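## Task

Take the yellow jar out of the crowded tray and end holding it motionless in the air, clear of everything. Its base must be more than one jar height above the tops of the remaining jars. It must be squeezed firmly, with the fingertips far below its cap. All other jars must still be in the tray, the tray must lie flat on the table, and at the end nothing loose may be gripped or pressed except that jar and the tray.

## Robot and tools

Robot: one xArm5-style arm with a parallel two-finger gripper. It has five joints, in this column order: waist (turns about the vertical base axis, counterclockwise seen from above as the angle grows), shoulder, elbow, wrist pitch (these three bend the arm in one vertical plane through the waist axis), and wrist roll (spins the gripper about the finger direction). The fingers can therefore only point within that vertical plane, never sideways out of it. The fingers point along the gripper's +z axis and close along its y axis.

Frame: the scene frame has its origin on the table top straight under the arm base, +z up, +y to the left when looking along +x. The base may be slightly tilted. end_effector_position (metres) is the point midway between the finger pads when closed, roughly 2 cm short of the fingertips; the tips move about 10 mm further out along +z as the fingers close. The printed position can be off, more so when reaching far. Orientation is given as end_effector_quat_wxyz; velocities are in m/s and rad/s.

Tool execute_actions, argument "actions": a list holding one action, one wait, or nothing. An empty list, {"actions": []}, only reports the state. An action is {"rows": [[...]], "steps": N} with N from 1 to 15 (default 15), each step lasting 1/30 s. There is a single arm, so each row is one list of 6 numbers: five absolute joint target angles in radians (same meaning as the Joint positions line), then the gripper opening. One row is applied per step; if there are fewer rows than steps, the final row is held. A wait is {"steps": N} with N up to 300, counted from the previous result. Optional "pictures": true/false controls whether camera images come back. A refused call moves nothing.

Joint ranges (rad): waist -6.283 to 6.283, shoulder -2.059 to 2.094, elbow -3.927 to 0.192, wrist pitch -1.693 to 3.142, wrist roll -6.283 to 6.283. A target more than 0.010 beyond a range end, and further out than the joint's last reported angle, is refused. True ends may differ by 0.010 either way; a target past the true end is clipped there, and a "joint sent to its limit" line may appear (possibly about an earlier action still running). Lack of that line does not prove there is more room.

Opening: absolute value from -1 (closed) to +1 (fully open, 0.084 m pad gap). grip_measured reports the actual opening on that same scale. To hold something, keep commanding a value well below grip_measured; the larger the difference, the firmer the squeeze (up to about 24 N per pad for objects up to about 6 cm wide). Commanding -1 gives full force on anything about 0.5 mm thick or more. Resending grip_measured gives only a light hold that weakens with width. Closing fast can press much harder, sometimes forcing the fingers back open.

Motion limits: each joint target moves at most 3.14 rad/s with about 0.16 s to accelerate, and all joints finish together. Per step the sent target stays within 0.623 rad of the measured angle, and if the targets would put the gripper more than 70 mm from where it is, they are scaled back. Far moves therefore take several calls. Between calls the arm keeps heading for the last row sent until it has nearly stopped or a step is HELD; after that only a new action pushes further, though fingers already moving keep moving.

Result lines: Joint positions and Joint velocities list the five joints (rad, rad/s) then the pad gap (m, m/s). "joint command not followed" means the clearance check altered or blocked targets (mounting blocks and posts count as arm). HELD marks steps where your row was not sent, fully or partly. A torque fault happens when contact torque hits a load limit (waist 44.5, shoulder 44.5, elbow 26.7, wrist pitch 17.8, wrist roll 17.8 N m, including the carried weight): the arm backs that joint off, freezes for 10 s and drops the rest of the call. MOTOR HOT appears from 65 °C; at 80 °C an OVER-TEMPERATURE FAULT brakes the arm until cooled. Holding loads, even while idle, heats motors, and heat partly carries into the next scene.

Other tools: zoom_image with "camera" (cam_head_left, cam_head_right, cam_high or cam_low) and "region" [x0, y0, x1, y1] in pixels of that 504x504 image, origin top-left, at most 504 by 504, gives a closer view. read_manual (optional "section", only "licences") returns licence text and moves nothing. finished_scene with "scene" (1 or 2) ends that scene irreversibly, grades it and starts the next one.

Typical order: look, locate the target jar in the images, open the gripper, approach from above with the fingers pointing down and rolled so they slot between neighbours, descend so the tips are well below the cap, close firmly (toward -1), lift straight up well above the other jars, keep commanding the closed value, then finish the scene once the jar is steady.

Avoid: knocking jars out of the tray, tipping or dragging the tray, pushing anything off the table, dropping or slipping the jar, slamming into objects, hard pushes that trip torque faults, and leaving other items pinched. Brief external tugs or pushes may occur, so keep the grip firm.

Each tool is called after ">>>" as name([rows], argument=value, ...), one row to a line, values as JSON.

## Session

>>> execute_actions(actions=[])

Scene clock: 0.00 s of 4400.00 s.
end_effector_position=(-0.0141, +0.4477, +0.1614) grip_measured=+1.00 end_effector_quat_wxyz=(-0.146, +0.635, +0.741, +0.164) end_effector_velocity=(+0.000, +0.001, +0.001) end_effector_angular_velocity=(+0.001, +0.000, -0.001)
Joint positions: [ 1.576 -0.188 -0.452  0.18  -0.123  0.084]
Joint velocities: [-0.    -0.    -0.002  0.001  0.001  0.   ]
Motor temperatures (°C, as the motors report them): [30 36 33 37 40]

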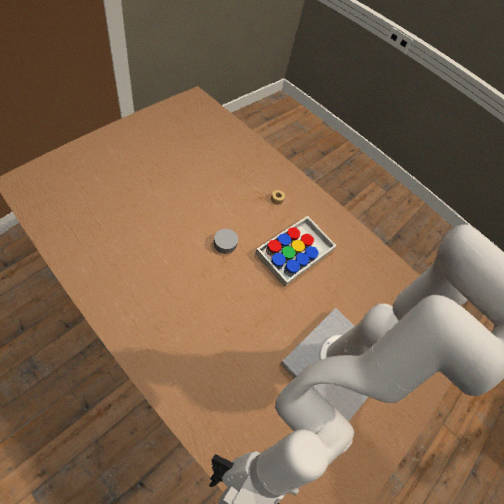

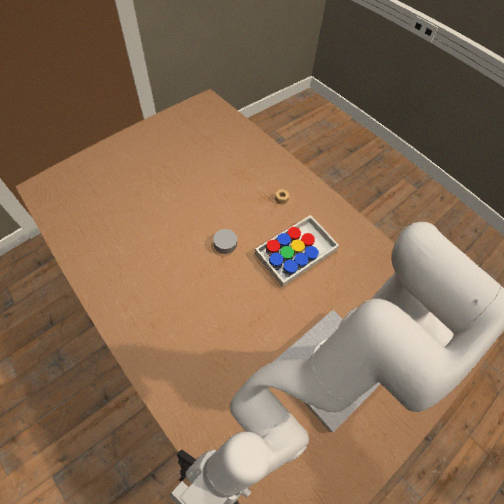

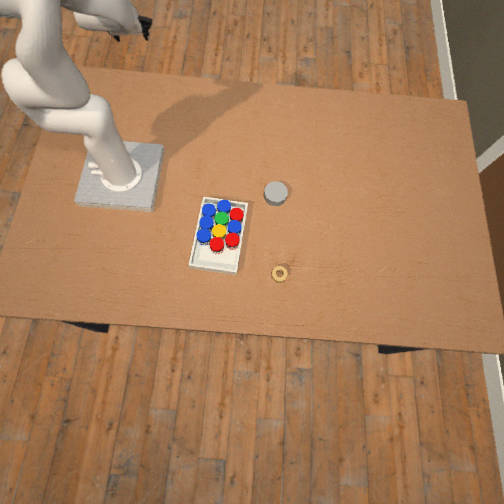

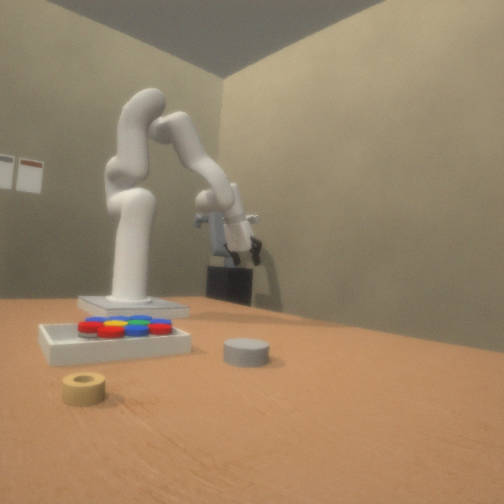

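>>> zoom_image(camera="cam_high", region=[60, 130, 300, 300])

>>> zoom_image(camera="cam_low", region=[20, 280, 220, 380])

>>> zoom_image(camera="cam_head_left", region=[240, 200, 350, 300])

Region (60, 130, 300, 300) of cam_high's 504x504 image, scaled by 2.100, with more detail than that image has; it fills the top 357 rows of this view, and the rest is white.

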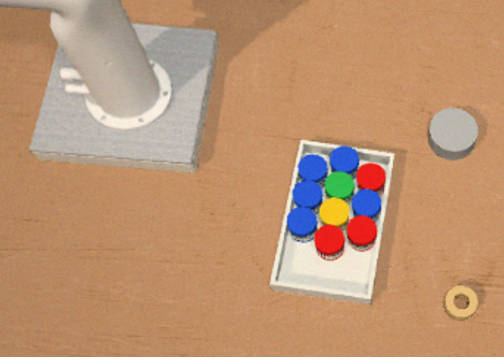

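Region (20, 280, 220, 380) of cam_low's 504x504 image, scaled by 2.520, with more detail than that image has.

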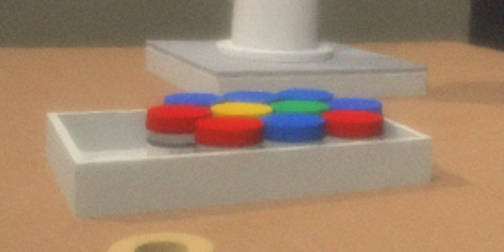

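Region (240, 200, 350, 300) of cam_head_left's 504x504 image, scaled by 4.582, with more detail than that image has; it fills the top 458 rows of this view, and the rest is white.

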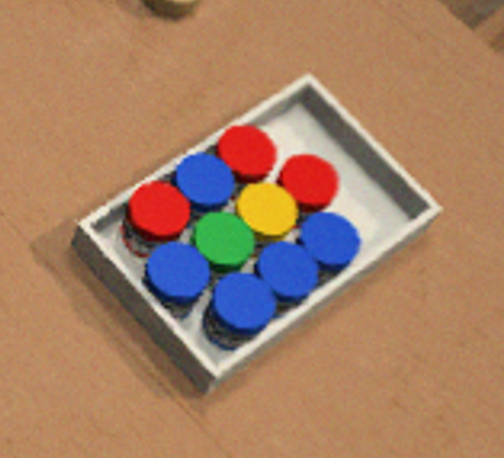

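>>> execute_actions([
  {"rows":[[-0.525,-0.245,-0.535,0.78,-1.96,-1]]},
], pictures=false)

>>> execute_actions([
  {"steps":30},
])

Scene clock: 19.27 s of 4400.00 s.
end_effector_position=(+0.1704, +0.3610, +0.1456) grip_measured=-1.00 end_effector_quat_wxyz=(-0.018, +0.648, +0.756, +0.090) end_effector_velocity=(+0.370, -0.267, -0.009) end_effector_angular_velocity=(-0.456, -0.026, -0.029)
Joint positions: [ 1.101 -0.221 -0.5    0.524 -0.597  0.   ]
Joint velocities: [-1.128 -0.05  -0.072  0.523 -1.123  0.   ]
Motor temperatures (°C, as the motors report them): [30 37 35 37 40]
Steps of this call (steps 1 to 90: nothing new was sent; then 15.77 s passed at rest; steps 91 to 105: all 15 steps of this action). Readings (joint positions):
91: [1.576 -0.188 -0.452 0.181 -0.123]
92: [1.569 -0.189 -0.453 0.189 -0.131]
94: [1.511 -0.194 -0.461 0.247 -0.192]
98: [1.359 -0.206 -0.479 0.373 -0.340]
105: the state above

Scene clock: 20.27 s of 4400.00 s.
end_effector_position=(+0.3585, -0.0208, +0.1498) grip_measured=-1.00 end_effector_quat_wxyz=(+0.016, +0.686, +0.727, +0.003) end_effector_velocity=(-0.042, -0.437, +0.007) end_effector_angular_velocity=(-0.010, +0.055, -0.476)
Joint positions: [-0.088 -0.242 -0.531  0.752 -1.691  0.   ]
Joint velocities: [-1.219 -0.007 -0.009  0.079 -0.745  0.   ]
Motor temperatures (°C, as the motors report them): [30 37 35 37 40]
Steps of this call (steps 1 to 30: the robot went on to your last target). Readings (joint positions):
1: [1.064 -0.222 -0.502 0.541 -0.635]
2: [1.026 -0.224 -0.504 0.557 -0.673]
4: [0.949 -0.227 -0.508 0.586 -0.749]
8: [0.794 -0.231 -0.515 0.634 -0.904]
30: the state above

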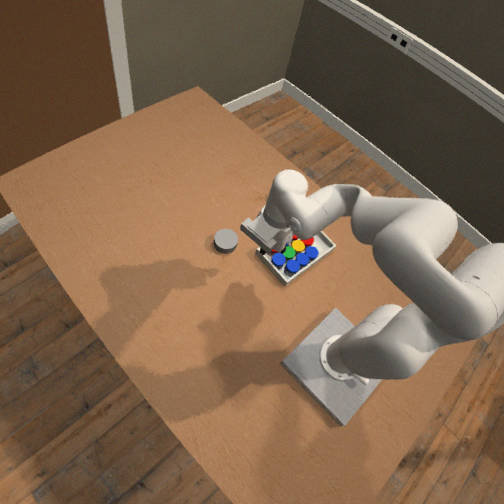

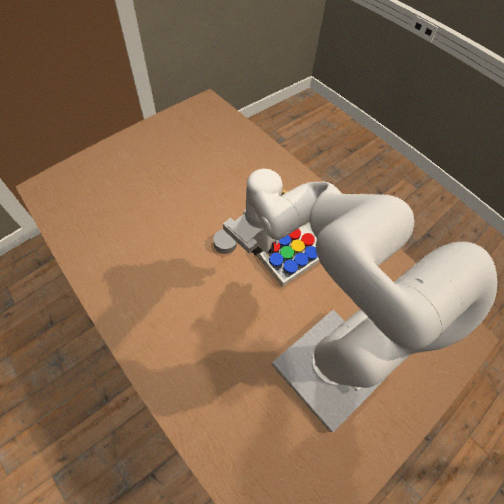

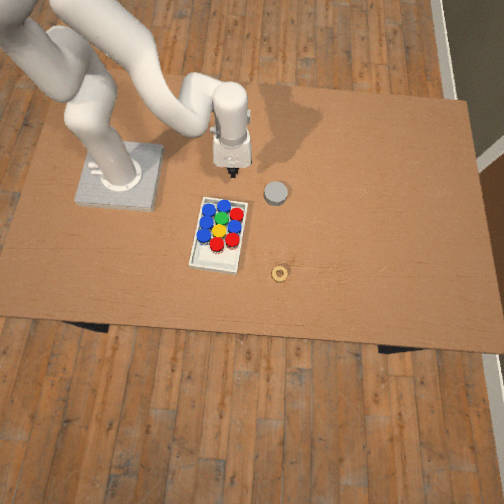

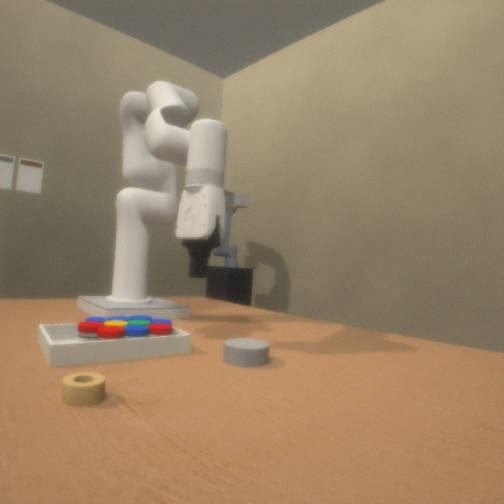

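>>> execute_actions([
  {"rows":[[-0.62,-0.002,-0.593,0.595,-2.055,-1]]},
])

>>> zoom_image(camera="cam_high", region=[160, 170, 280, 290])

>>> zoom_image(camera="cam_low", region=[20, 240, 220, 380])

>>> zoom_image(camera="cam_head_right", region=[240, 190, 360, 300])

Scene clock: 26.90 s of 4400.00 s.
end_effector_position=(+0.3192, -0.2150, +0.0982) grip_measured=-1.00 end_effector_quat_wxyz=(+0.009, +0.745, +0.667, -0.003) end_effector_velocity=(-0.002, +0.002, -0.003) end_effector_angular_velocity=(+0.004, +0.006, +0.003)
Joint positions: [-0.619 -0.004 -0.594  0.595 -2.055  0.   ]
Joint velocities: [ 0.     0.002  0.006 -0.001 -0.003  0.   ]
Motor temperatures (°C, as the motors report them): [30 37 35 37 40]
Steps of this call (steps 1 to 30: the robot went on to your last target; steps 31 to 90: nothing new was sent; then 3.13 s passed at rest; steps 91 to 105: all 15 steps of this action). Readings (joint positions):
91: [-0.525 -0.245 -0.535 0.780 -1.960]
92: [-0.527 -0.239 -0.537 0.774 -1.963]
94: [-0.552 -0.176 -0.555 0.722 -1.989]
98: [-0.616 -0.013 -0.586 0.610 -2.048]
105: the state above

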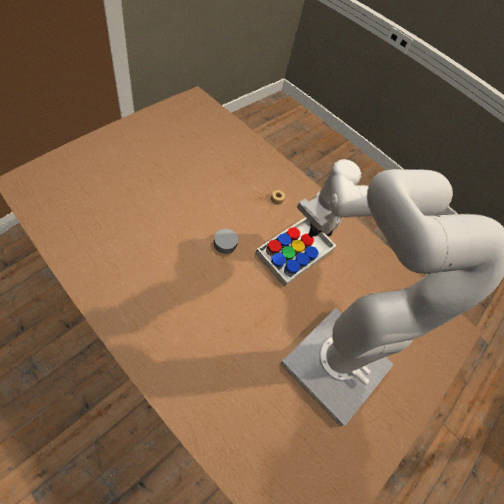

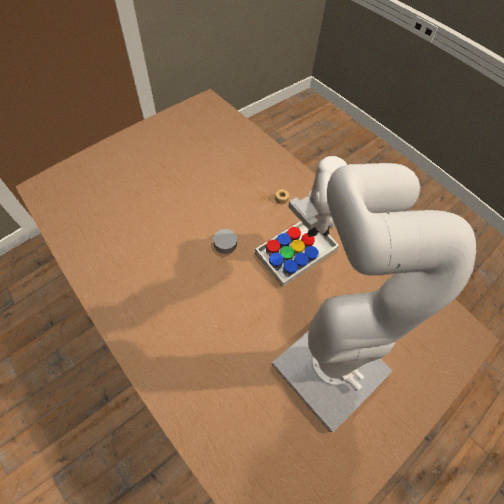

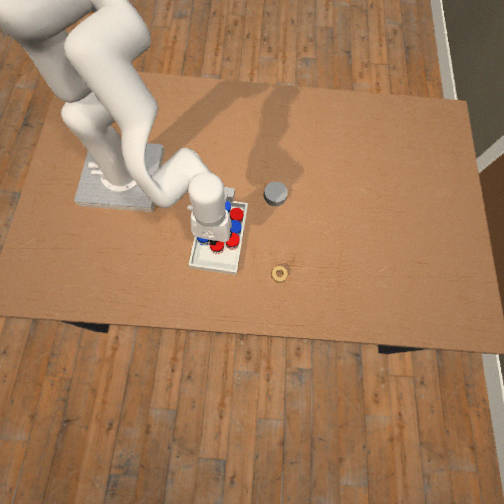

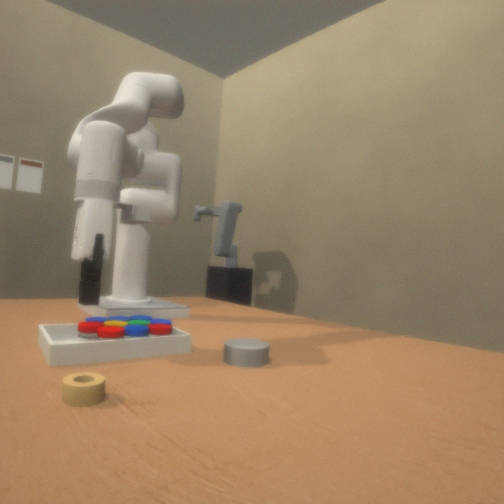

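Region (160, 170, 280, 290) of cam_high's 504x504 image, scaled by 4.200, with more detail than that image has.

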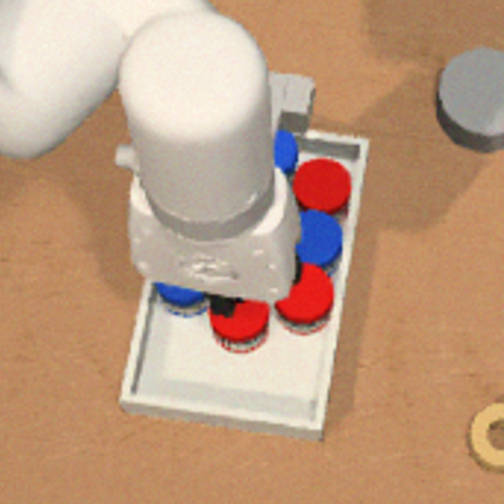

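Region (20, 240, 220, 380) of cam_low's 504x504 image, scaled by 2.520, with more detail than that image has; it fills the top 353 rows of this view, and the rest is white.

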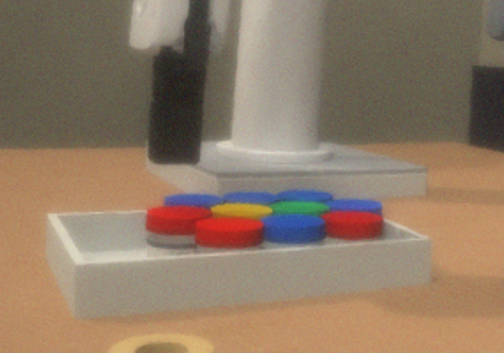

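Region (240, 190, 360, 300) of cam_head_right's 504x504 image, scaled by 4.200, with more detail than that image has; it fills the top 462 rows of this view, and the rest is white.

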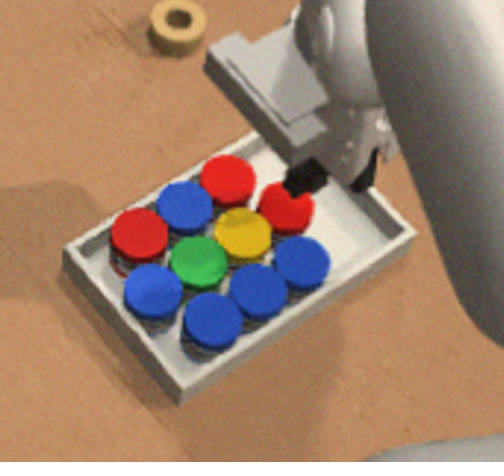

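>>> execute_actions([
  {"rows":[[-0.55,0.01,-0.57,0.56,-1.8,0.07],[-0.55,0.01,-0.57,0.56,-1.8,0.07],[-0.55,0.01,-0.57,0.56,-1.8,0.07],[-0.5015,0.038,-0.536,0.498,-1.57,0.07]]},
])

>>> zoom_image(camera="cam_high", region=[170, 180, 270, 280])

>>> zoom_image(camera="cam_low", region=[60, 270, 190, 360])

>>> zoom_image(camera="cam_head_right", region=[260, 200, 340, 280])

Scene clock: 35.00 s of 4400.00 s.
end_effector_position=(+0.3305, -0.1703, +0.0709) grip_measured=+0.06 end_effector_quat_wxyz=(+0.008, +0.854, +0.520, -0.002) end_effector_velocity=(+0.009, -0.006, +0.007) end_effector_angular_velocity=(-0.013, -0.026, -0.027)
Joint positions: [-0.502  0.038 -0.537  0.498 -1.572  0.047]
Joint velocities: [-0.003 -0.007 -0.013 -0.009  0.024  0.   ]
Motor temperatures (°C, as the motors report them): [30 37 35 37 40]
Steps of this call (steps 1 to 15: the robot went on to your last target; steps 16 to 90: nothing new was sent; then 4.60 s passed at rest; steps 91 to 105: all 15 steps of this action). Readings (joint positions):
91: [-0.620 -0.002 -0.593 0.595 -2.054]
92: [-0.618 -0.002 -0.592 0.594 -2.046]
94: [-0.601 0.001 -0.587 0.584 -1.979]
98: [-0.531 0.023 -0.554 0.531 -1.704]
105: the state above

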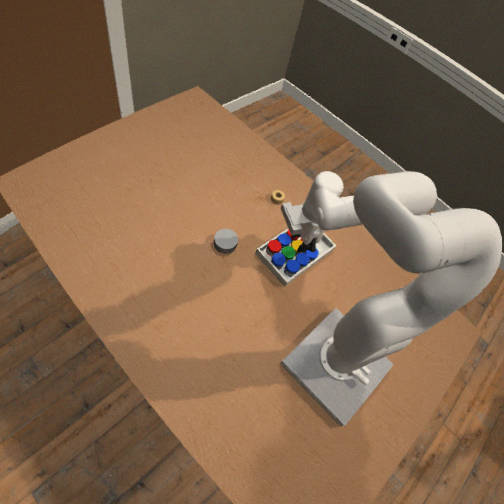

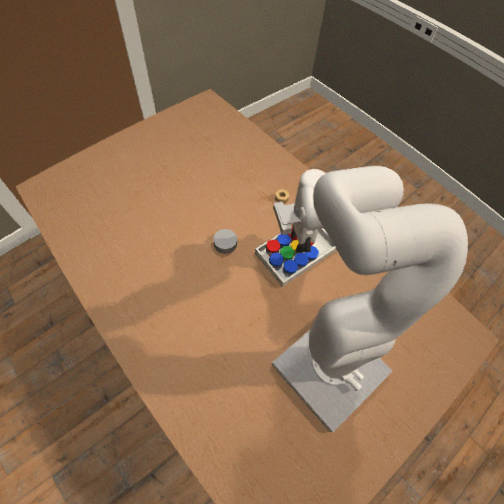

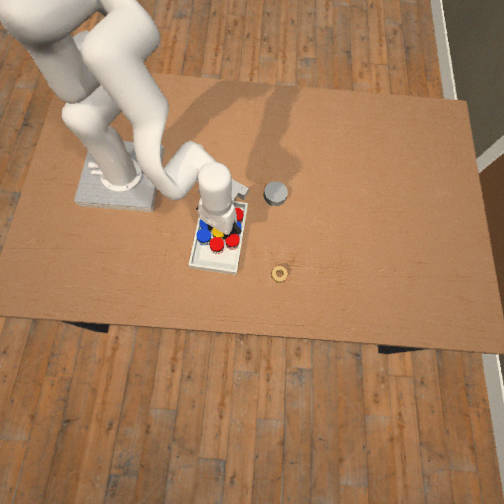

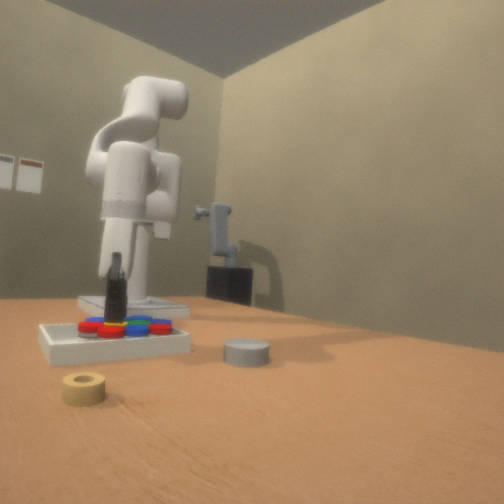

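Region (170, 180, 270, 280) of cam_high's 504x504 image, scaled by 5.040, with more detail than that image has.

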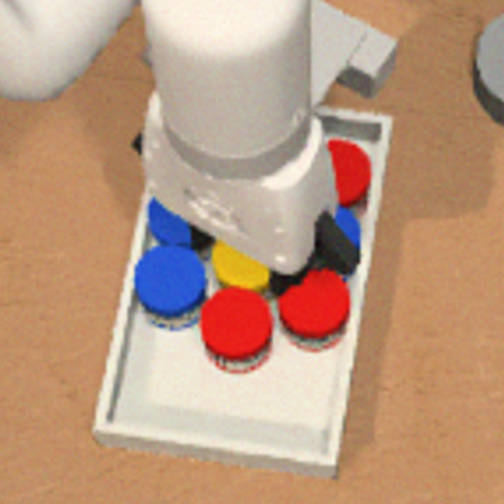

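Region (60, 270, 190, 360) of cam_low's 504x504 image, scaled by 3.877, with more detail than that image has; it fills the top 349 rows of this view, and the rest is white.

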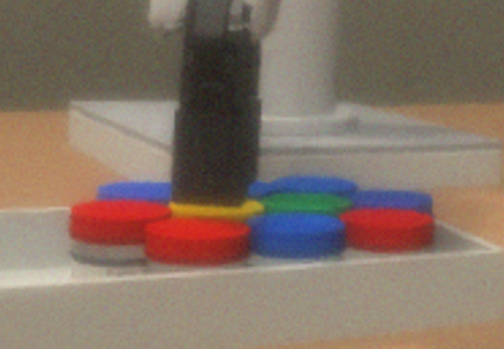

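Region (260, 200, 340, 280) of cam_head_right's 504x504 image, scaled by 6.300, with more detail than that image has.

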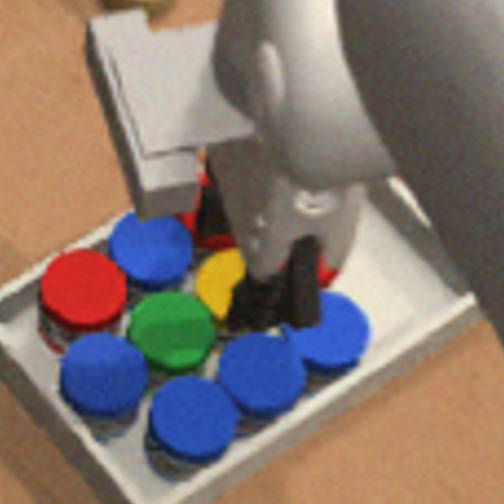

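>>> execute_actions([
  {"rows":[[-0.497,0.045,-0.536,0.491,-1.57,0.02],[-0.497,0.05,-0.536,0.486,-1.57,0.02],[-0.497,0.054,-0.535,0.481,-1.57,0.02],[-0.497,0.058,-0.535,0.477,-1.57,0.02],[-0.497,0.062,-0.535,0.473,-1.57,0.02],[-0.497,0.066,-0.535,0.469,-1.57,0.02],[-0.497,0.07,-0.534,0.464,-1.57,0.02],[-0.497,0.074,-0.534,0.46,-1.57,0.02]]},
])

>>> zoom_image(camera="cam_high", region=[185, 200, 255, 270])

>>> zoom_image(camera="cam_low", region=[60, 270, 190, 360])

>>> zoom_image(camera="cam_head_right", region=[260, 200, 340, 280])

Scene clock: 44.30 s of 4400.00 s.
end_effector_position=(+0.3348, -0.1706, +0.0629) grip_measured=+0.01 end_effector_quat_wxyz=(+0.013, +0.853, +0.522, +0.001) end_effector_velocity=(-0.003, +0.002, -0.003) end_effector_angular_velocity=(+0.003, +0.006, +0.001)
Joint positions: [-0.497  0.069 -0.539  0.459 -1.57   0.044]
Joint velocities: [ 0.     0.005  0.005 -0.002 -0.     0.   ]
Motor temperatures (°C, as the motors report them): [30 37 35 37 40]
Steps of this call (steps 1 to 15: the robot went on to your last target; steps 16 to 90: nothing new was sent; then 5.80 s passed at rest; steps 91 to 105: all 15 steps of this action). Readings (joint positions):
91: [-0.501 0.038 -0.536 0.498 -1.570]
92: [-0.501 0.039 -0.536 0.496 -1.570]
94: [-0.498 0.046 -0.536 0.489 -1.570]
98: [-0.497 0.061 -0.536 0.473 -1.570]
105: the state above

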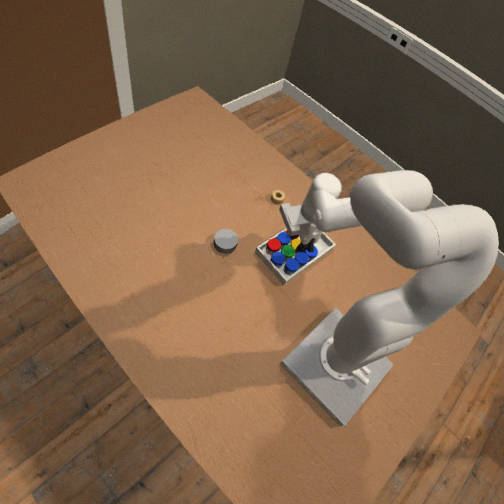

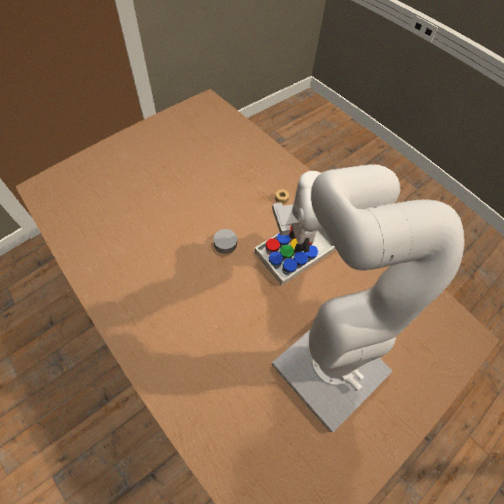

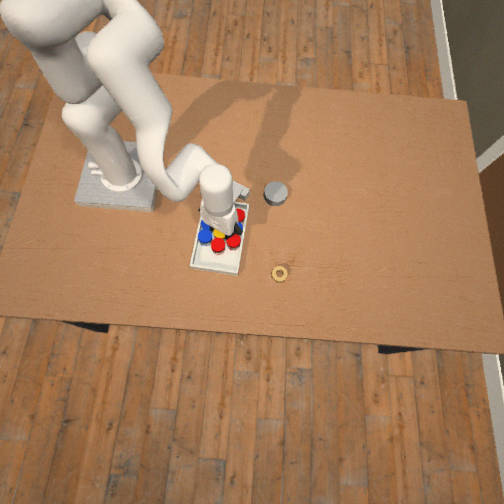

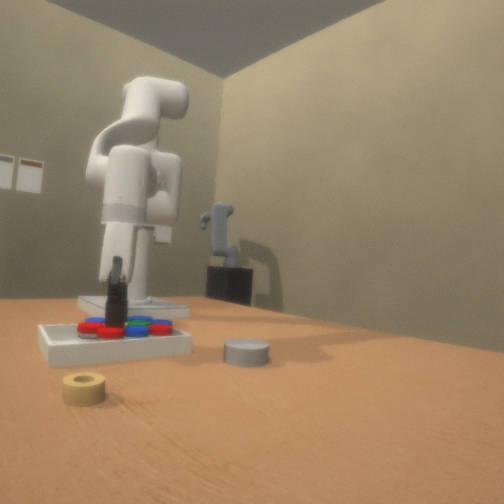

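Region (185, 200, 255, 270) of cam_high's 504x504 image, scaled by 7.200, with more detail than that image has.

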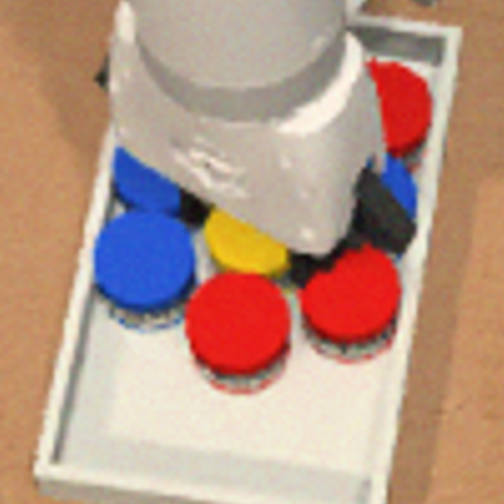

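Region (60, 270, 190, 360) of cam_low's 504x504 image, scaled by 3.877, with more detail than that image has; it fills the top 349 rows of this view, and the rest is white.

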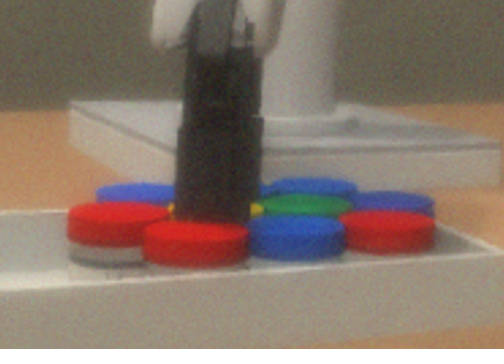

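Region (260, 200, 340, 280) of cam_head_right's 504x504 image, scaled by 6.300, with more detail than that image has.

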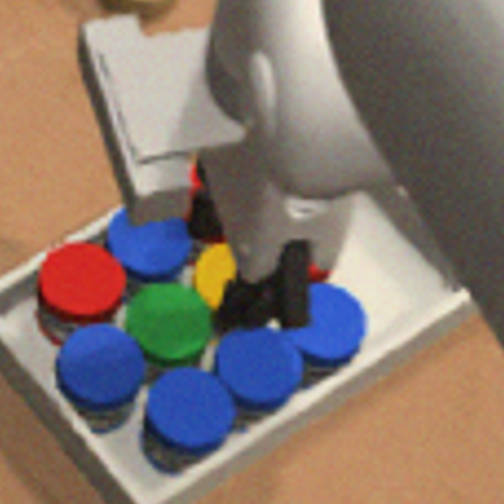

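>>> execute_actions([
  {"rows":[[-0.497,0.056,-0.536,0.48,-1.57,0.02]]},
])

>>> zoom_image(camera="cam_head_left", region=[275, 220, 325, 270])

>>> zoom_image(camera="cam_high", region=[195, 210, 245, 260])

Scene clock: 48.33 s of 4400.00 s.
end_effector_position=(+0.3296, -0.1678, +0.0636) grip_measured=+0.01 end_effector_quat_wxyz=(+0.006, +0.853, +0.522, -0.004) end_effector_velocity=(+0.002, -0.001, +0.002) end_effector_angular_velocity=(-0.003, -0.005, +0.000)
Joint positions: [-0.497  0.058 -0.534  0.481 -1.57   0.044]
Joint velocities: [-0.    -0.005 -0.002  0.001 -0.     0.   ]
Motor temperatures (°C, as the motors report them): [30 37 35 37 40]
Steps of this call (steps 1 to 15: the robot went on to your last target; steps 16 to 90: nothing new was sent; then 0.53 s passed at rest; steps 91 to 105: all 15 steps of this action). Readings (joint positions):
91: [-0.497 0.071 -0.539 0.460 -1.570]
92: [-0.497 0.069 -0.539 0.464 -1.570]
94: [-0.497 0.063 -0.535 0.474 -1.570]
98: [-0.497 0.060 -0.533 0.480 -1.570]
105: the state above

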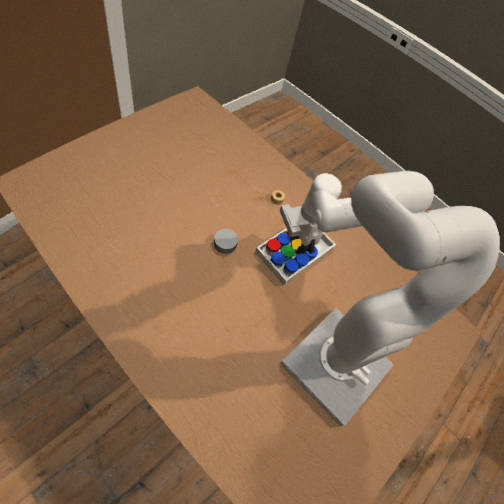

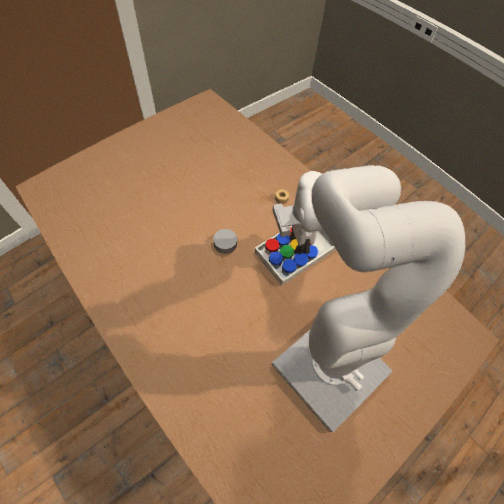

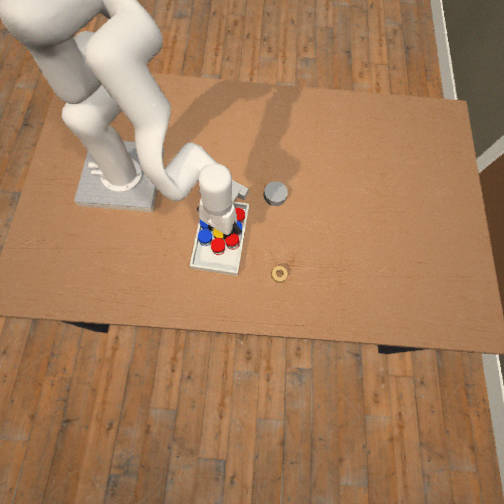

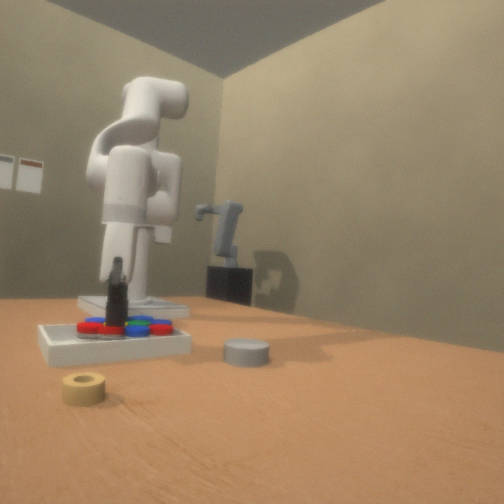

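Region (275, 220, 325, 270) of cam_head_left's 504x504 image, scaled by 10.080, with more detail than that image has.

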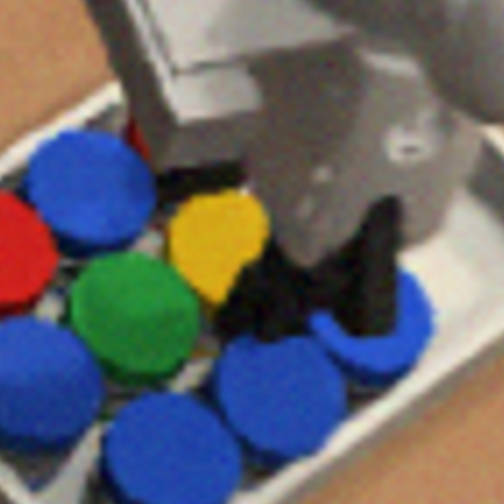

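Region (195, 210, 245, 260) of cam_high's 504x504 image, scaled by 10.080, with more detail than that image has.

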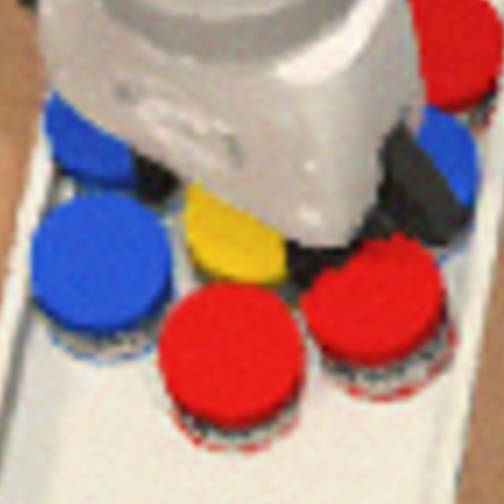

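>>> execute_actions([
  {"rows":[[-0.497,0.0,-0.539,0.539,-1.57,0.02],[-0.497,0.0,-0.539,0.539,-1.57,0.02],[-0.497,0.0,-0.539,0.539,-1.57,0.02],[-0.497,0.0,-0.539,0.539,-1.57,0.02],[-0.497,0.0,-0.539,0.539,-1.57,0.02],[-0.5,0.24,-0.859,0.619,-0.41,0.4]]},
], pictures=false)

>>> execute_actions([
  {"rows":[[-0.5,0.28,-0.859,0.579,-0.41,0.4]]},
])

>>> zoom_image(camera="cam_head_left", region=[250, 195, 340, 285])

>>> zoom_image(camera="cam_low", region=[40, 270, 200, 370])

Scene clock: 65.20 s of 4400.00 s.
end_effector_position=(+0.3937, -0.2016, +0.0846) grip_measured=+0.39 end_effector_quat_wxyz=(+0.009, +0.973, +0.231, +0.002) end_effector_velocity=(+0.159, -0.085, -0.010) end_effector_angular_velocity=(+0.021, -0.058, -3.052)
Joint positions: [-0.5    0.195 -0.8    0.603 -0.941  0.061]
Joint velocities: [-0.006  0.519 -0.685  0.161  3.047  0.001]
Motor temperatures (°C, as the motors report them): [30 37 35 37 40]
Steps of this call (steps 1 to 15: the robot went on to your last target; steps 16 to 90: nothing new was sent; then 13.37 s passed at rest; steps 91 to 105: all 15 steps of this action). Readings (joint positions):
91: [-0.497 0.056 -0.536 0.480 -1.570]
92: [-0.497 0.050 -0.536 0.488 -1.570]
94: [-0.497 0.022 -0.537 0.518 -1.570]
98: [-0.497 0.013 -0.555 0.543 -1.537]
105: the state above

Scene clock: 65.70 s of 4400.00 s.
end_effector_position=(+0.4075, -0.2091, +0.0680) grip_measured=+0.39 end_effector_quat_wxyz=(+0.008, +0.999, -0.032, +0.003) end_effector_velocity=(-0.002, +0.001, -0.002) end_effector_angular_velocity=(+0.003, +0.007, -0.005)
Joint positions: [-0.5    0.279 -0.859  0.579 -0.411  0.061]
Joint velocities: [ 0.     0.004  0.002  0.002  0.005 -0.   ]
Motor temperatures (°C, as the motors report them): [30 37 35 37 40]
Steps of this call (steps 1 to 15: all 15 steps of this action). Readings (joint positions):
1: [-0.500 0.210 -0.819 0.608 -0.839]
2: [-0.500 0.221 -0.833 0.610 -0.741]
4: [-0.500 0.246 -0.850 0.606 -0.573]
8: [-0.500 0.279 -0.856 0.582 -0.423]
15: the state above

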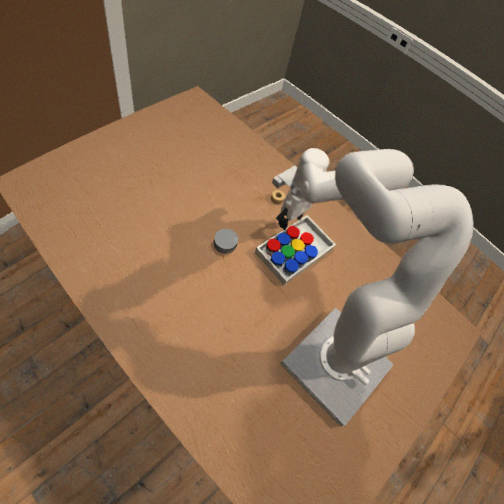

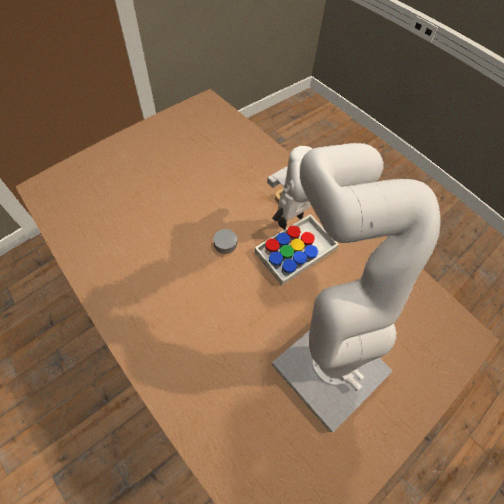

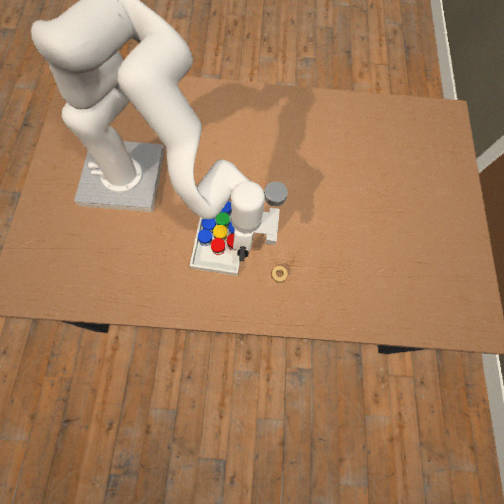

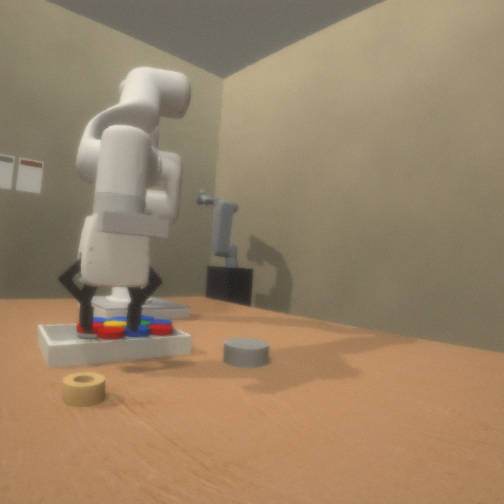

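Region (250, 195, 340, 285) of cam_head_left's 504x504 image, scaled by 5.600, with more detail than that image has.

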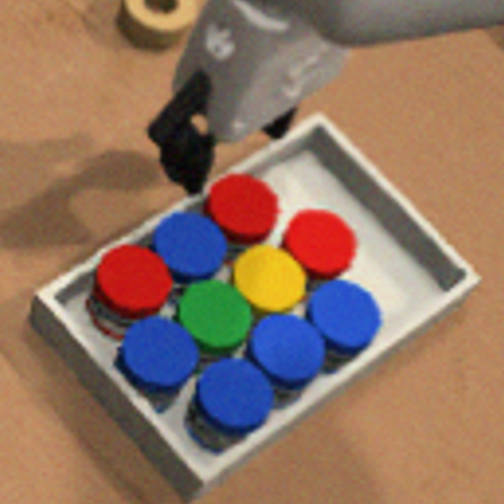

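Region (40, 270, 200, 370) of cam_low's 504x504 image, scaled by 3.150, with more detail than that image has; it fills the top 315 rows of this view, and the rest is white.

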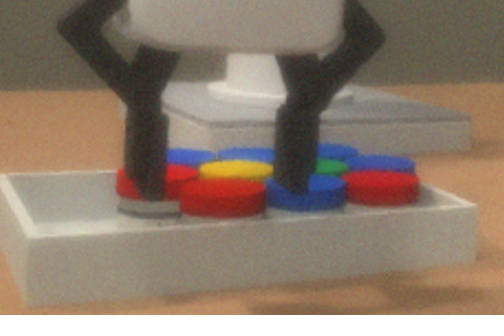

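>>> execute_actions([
  {"rows":[[-0.503,0.29,-0.859,0.569,-0.41,0.4],[-0.503,0.295,-0.859,0.564,-0.41,0.4],[-0.503,0.3,-0.859,0.559,-0.41,0.4],[-0.503,0.305,-0.859,0.554,-0.41,0.4],[-0.503,0.312,-0.859,0.547,-0.41,0.4]]},
])

>>> zoom_image(camera="cam_head_left", region=[250, 195, 340, 285])

>>> zoom_image(camera="cam_low", region=[40, 270, 200, 370])

Scene clock: 70.93 s of 4400.00 s.
end_effector_position=(+0.4073, -0.2107, +0.0557) grip_measured=+0.39 end_effector_quat_wxyz=(+0.008, +0.999, -0.034, +0.003) end_effector_velocity=(-0.001, +0.001, -0.001) end_effector_angular_velocity=(+0.001, +0.003, +0.001)
Joint positions: [-0.503  0.312 -0.859  0.547 -0.41   0.061]
Joint velocities: [ 0.     0.001  0.002  0.001 -0.001 -0.   ]
Motor temperatures (°C, as the motors report them): [30 37 35 37 40]
Steps of this call (steps 1 to 15: the robot went on to your last target; steps 16 to 90: nothing new was sent; then 1.73 s passed at rest; steps 91 to 105: all 15 steps of this action). Readings (joint positions):
91: [-0.500 0.280 -0.859 0.579 -0.410]
92: [-0.501 0.282 -0.859 0.576 -0.410]
94: [-0.502 0.290 -0.860 0.568 -0.410]
98: [-0.503 0.309 -0.858 0.551 -0.410]
105: the state above

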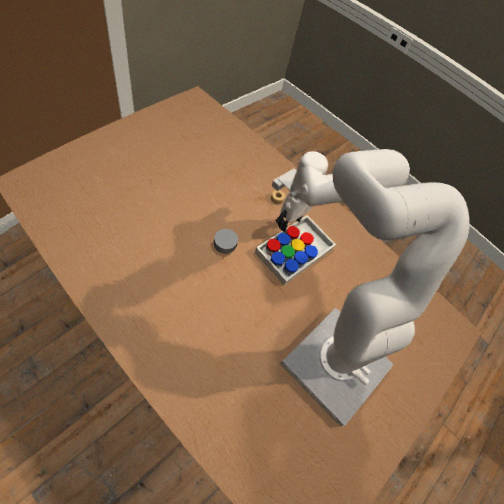

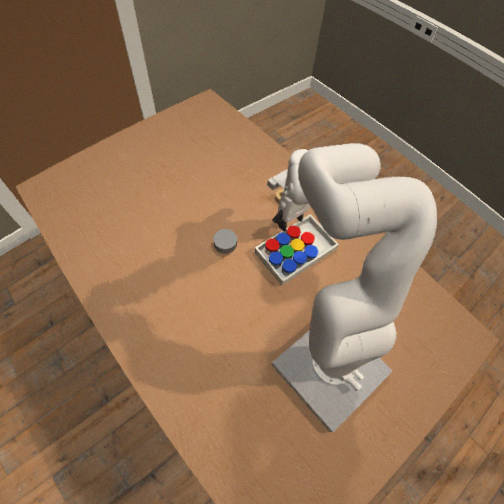

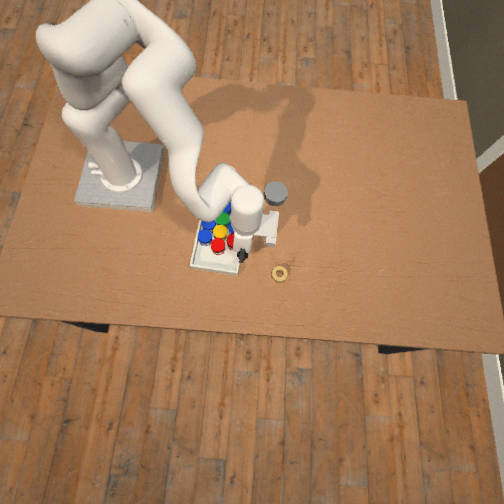

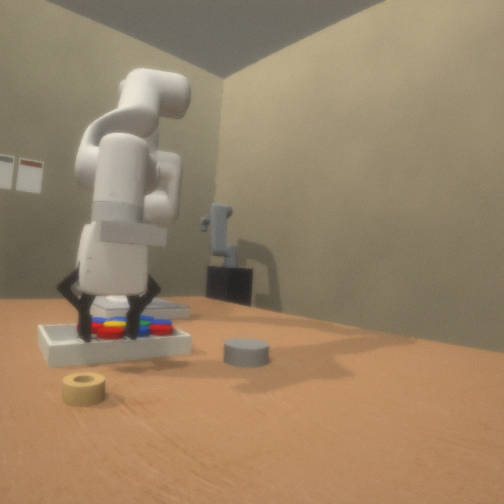

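Region (250, 195, 340, 285) of cam_head_left's 504x504 image, scaled by 5.600, with more detail than that image has.

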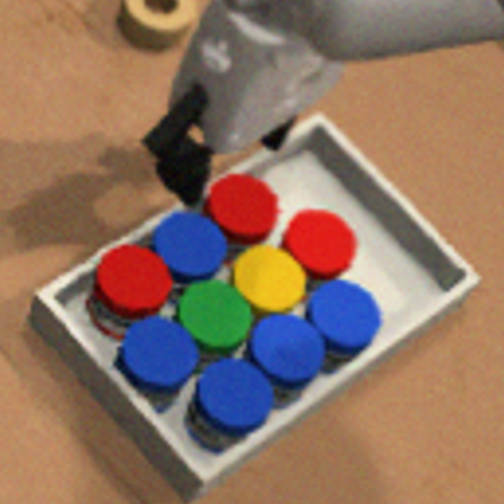

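Region (40, 270, 200, 370) of cam_low's 504x504 image, scaled by 3.150, with more detail than that image has; it fills the top 315 rows of this view, and the rest is white.

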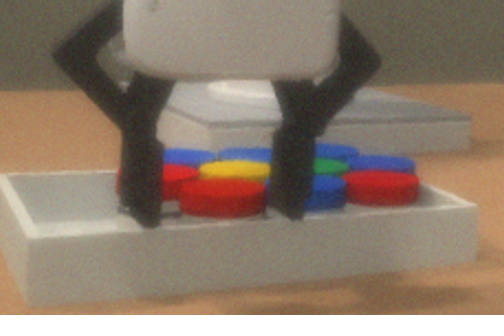

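>>> execute_actions([
  {"rows":[[-0.506,0.308,-0.853,0.545,-0.413,0.4],[-0.509,0.304,-0.847,0.543,-0.416,0.4],[-0.512,0.300,-0.841,0.541,-0.42,0.4],[-0.515,0.296,-0.835,0.539,-0.423,0.4],[-0.518,0.292,-0.829,0.537,-0.427,0.4],[-0.522,0.288,-0.823,0.535,-0.43,0.4],[-0.526,0.284,-0.817,0.533,-0.434,0.4],[-0.53,0.280,-0.811,0.531,-0.438,0.4],[-0.534,0.276,-0.805,0.529,-0.442,0.4],[-0.538,0.272,-0.799,0.527,-0.446,0.4],[-0.541,0.268,-0.793,0.525,-0.45,0.4],[-0.544,0.264,-0.786,0.522,-0.453,0.4]]},
])

>>> zoom_image(camera="cam_head_left", region=[250, 195, 340, 285])

>>> zoom_image(camera="cam_low", region=[40, 270, 200, 370])

Scene clock: 76.57 s of 4400.00 s.
end_effector_position=(+0.3831, -0.2175, +0.0557) grip_measured=+0.39 end_effector_quat_wxyz=(+0.008, +0.999, -0.033, +0.003) end_effector_velocity=(-0.028, -0.004, -0.003) end_effector_angular_velocity=(+0.003, +0.006, +0.002)
Joint positions: [-0.542  0.267 -0.79   0.524 -0.45   0.061]
Joint velocities: [-0.04  -0.047  0.081 -0.027 -0.043  0.   ]
Motor temperatures (°C, as the motors report them): [30 37 35 37 40]
Steps of this call (steps 1 to 15: the robot went on to your last target; steps 16 to 90: nothing new was sent; then 2.13 s passed at rest; steps 91 to 105: all 15 steps of this action). Readings (joint positions):
91: [-0.503 0.312 -0.859 0.547 -0.410]
92: [-0.504 0.311 -0.858 0.546 -0.411]
94: [-0.507 0.306 -0.851 0.544 -0.415]
98: [-0.519 0.292 -0.829 0.537 -0.427]
105: the state above

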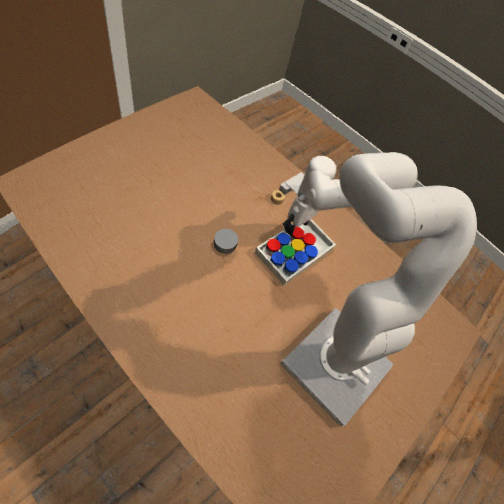

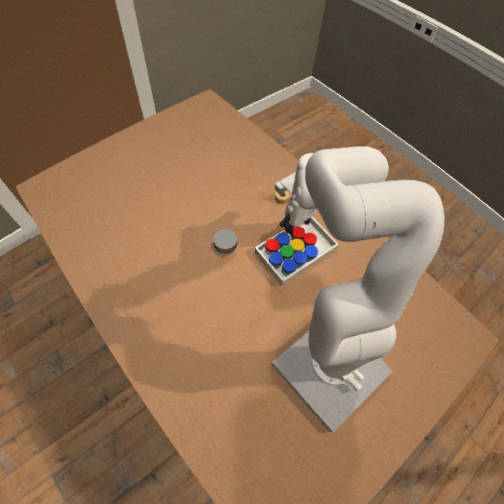

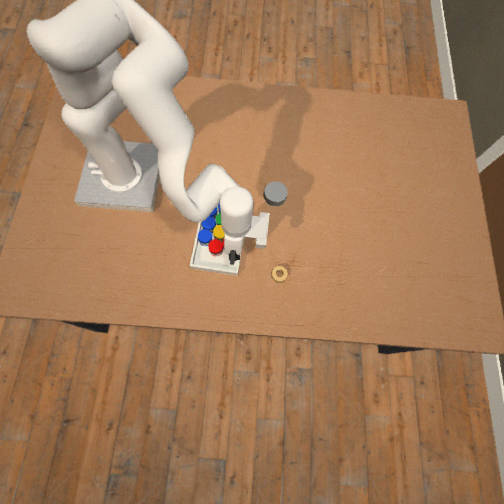

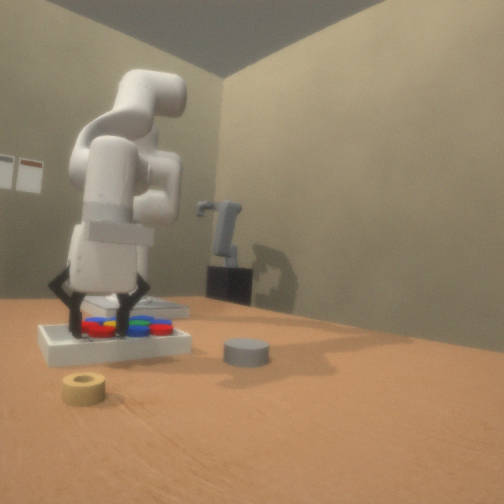

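Region (250, 195, 340, 285) of cam_head_left's 504x504 image, scaled by 5.600, with more detail than that image has.

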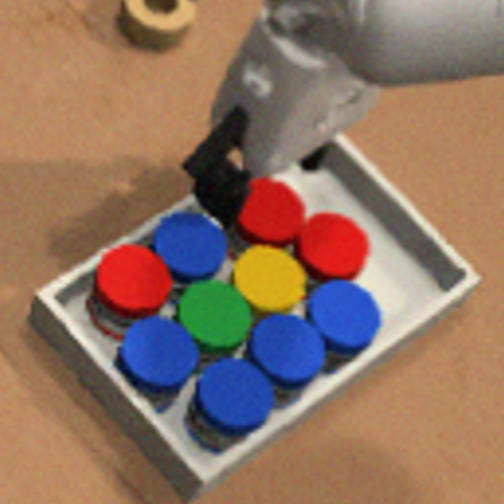

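Region (40, 270, 200, 370) of cam_low's 504x504 image, scaled by 3.150, with more detail than that image has; it fills the top 315 rows of this view, and the rest is white.

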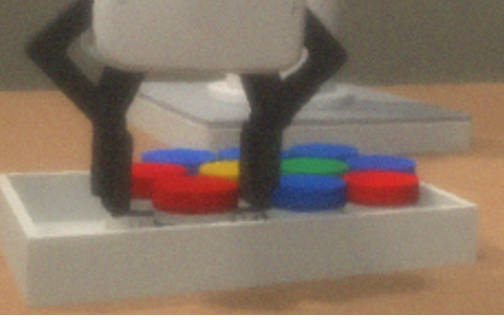

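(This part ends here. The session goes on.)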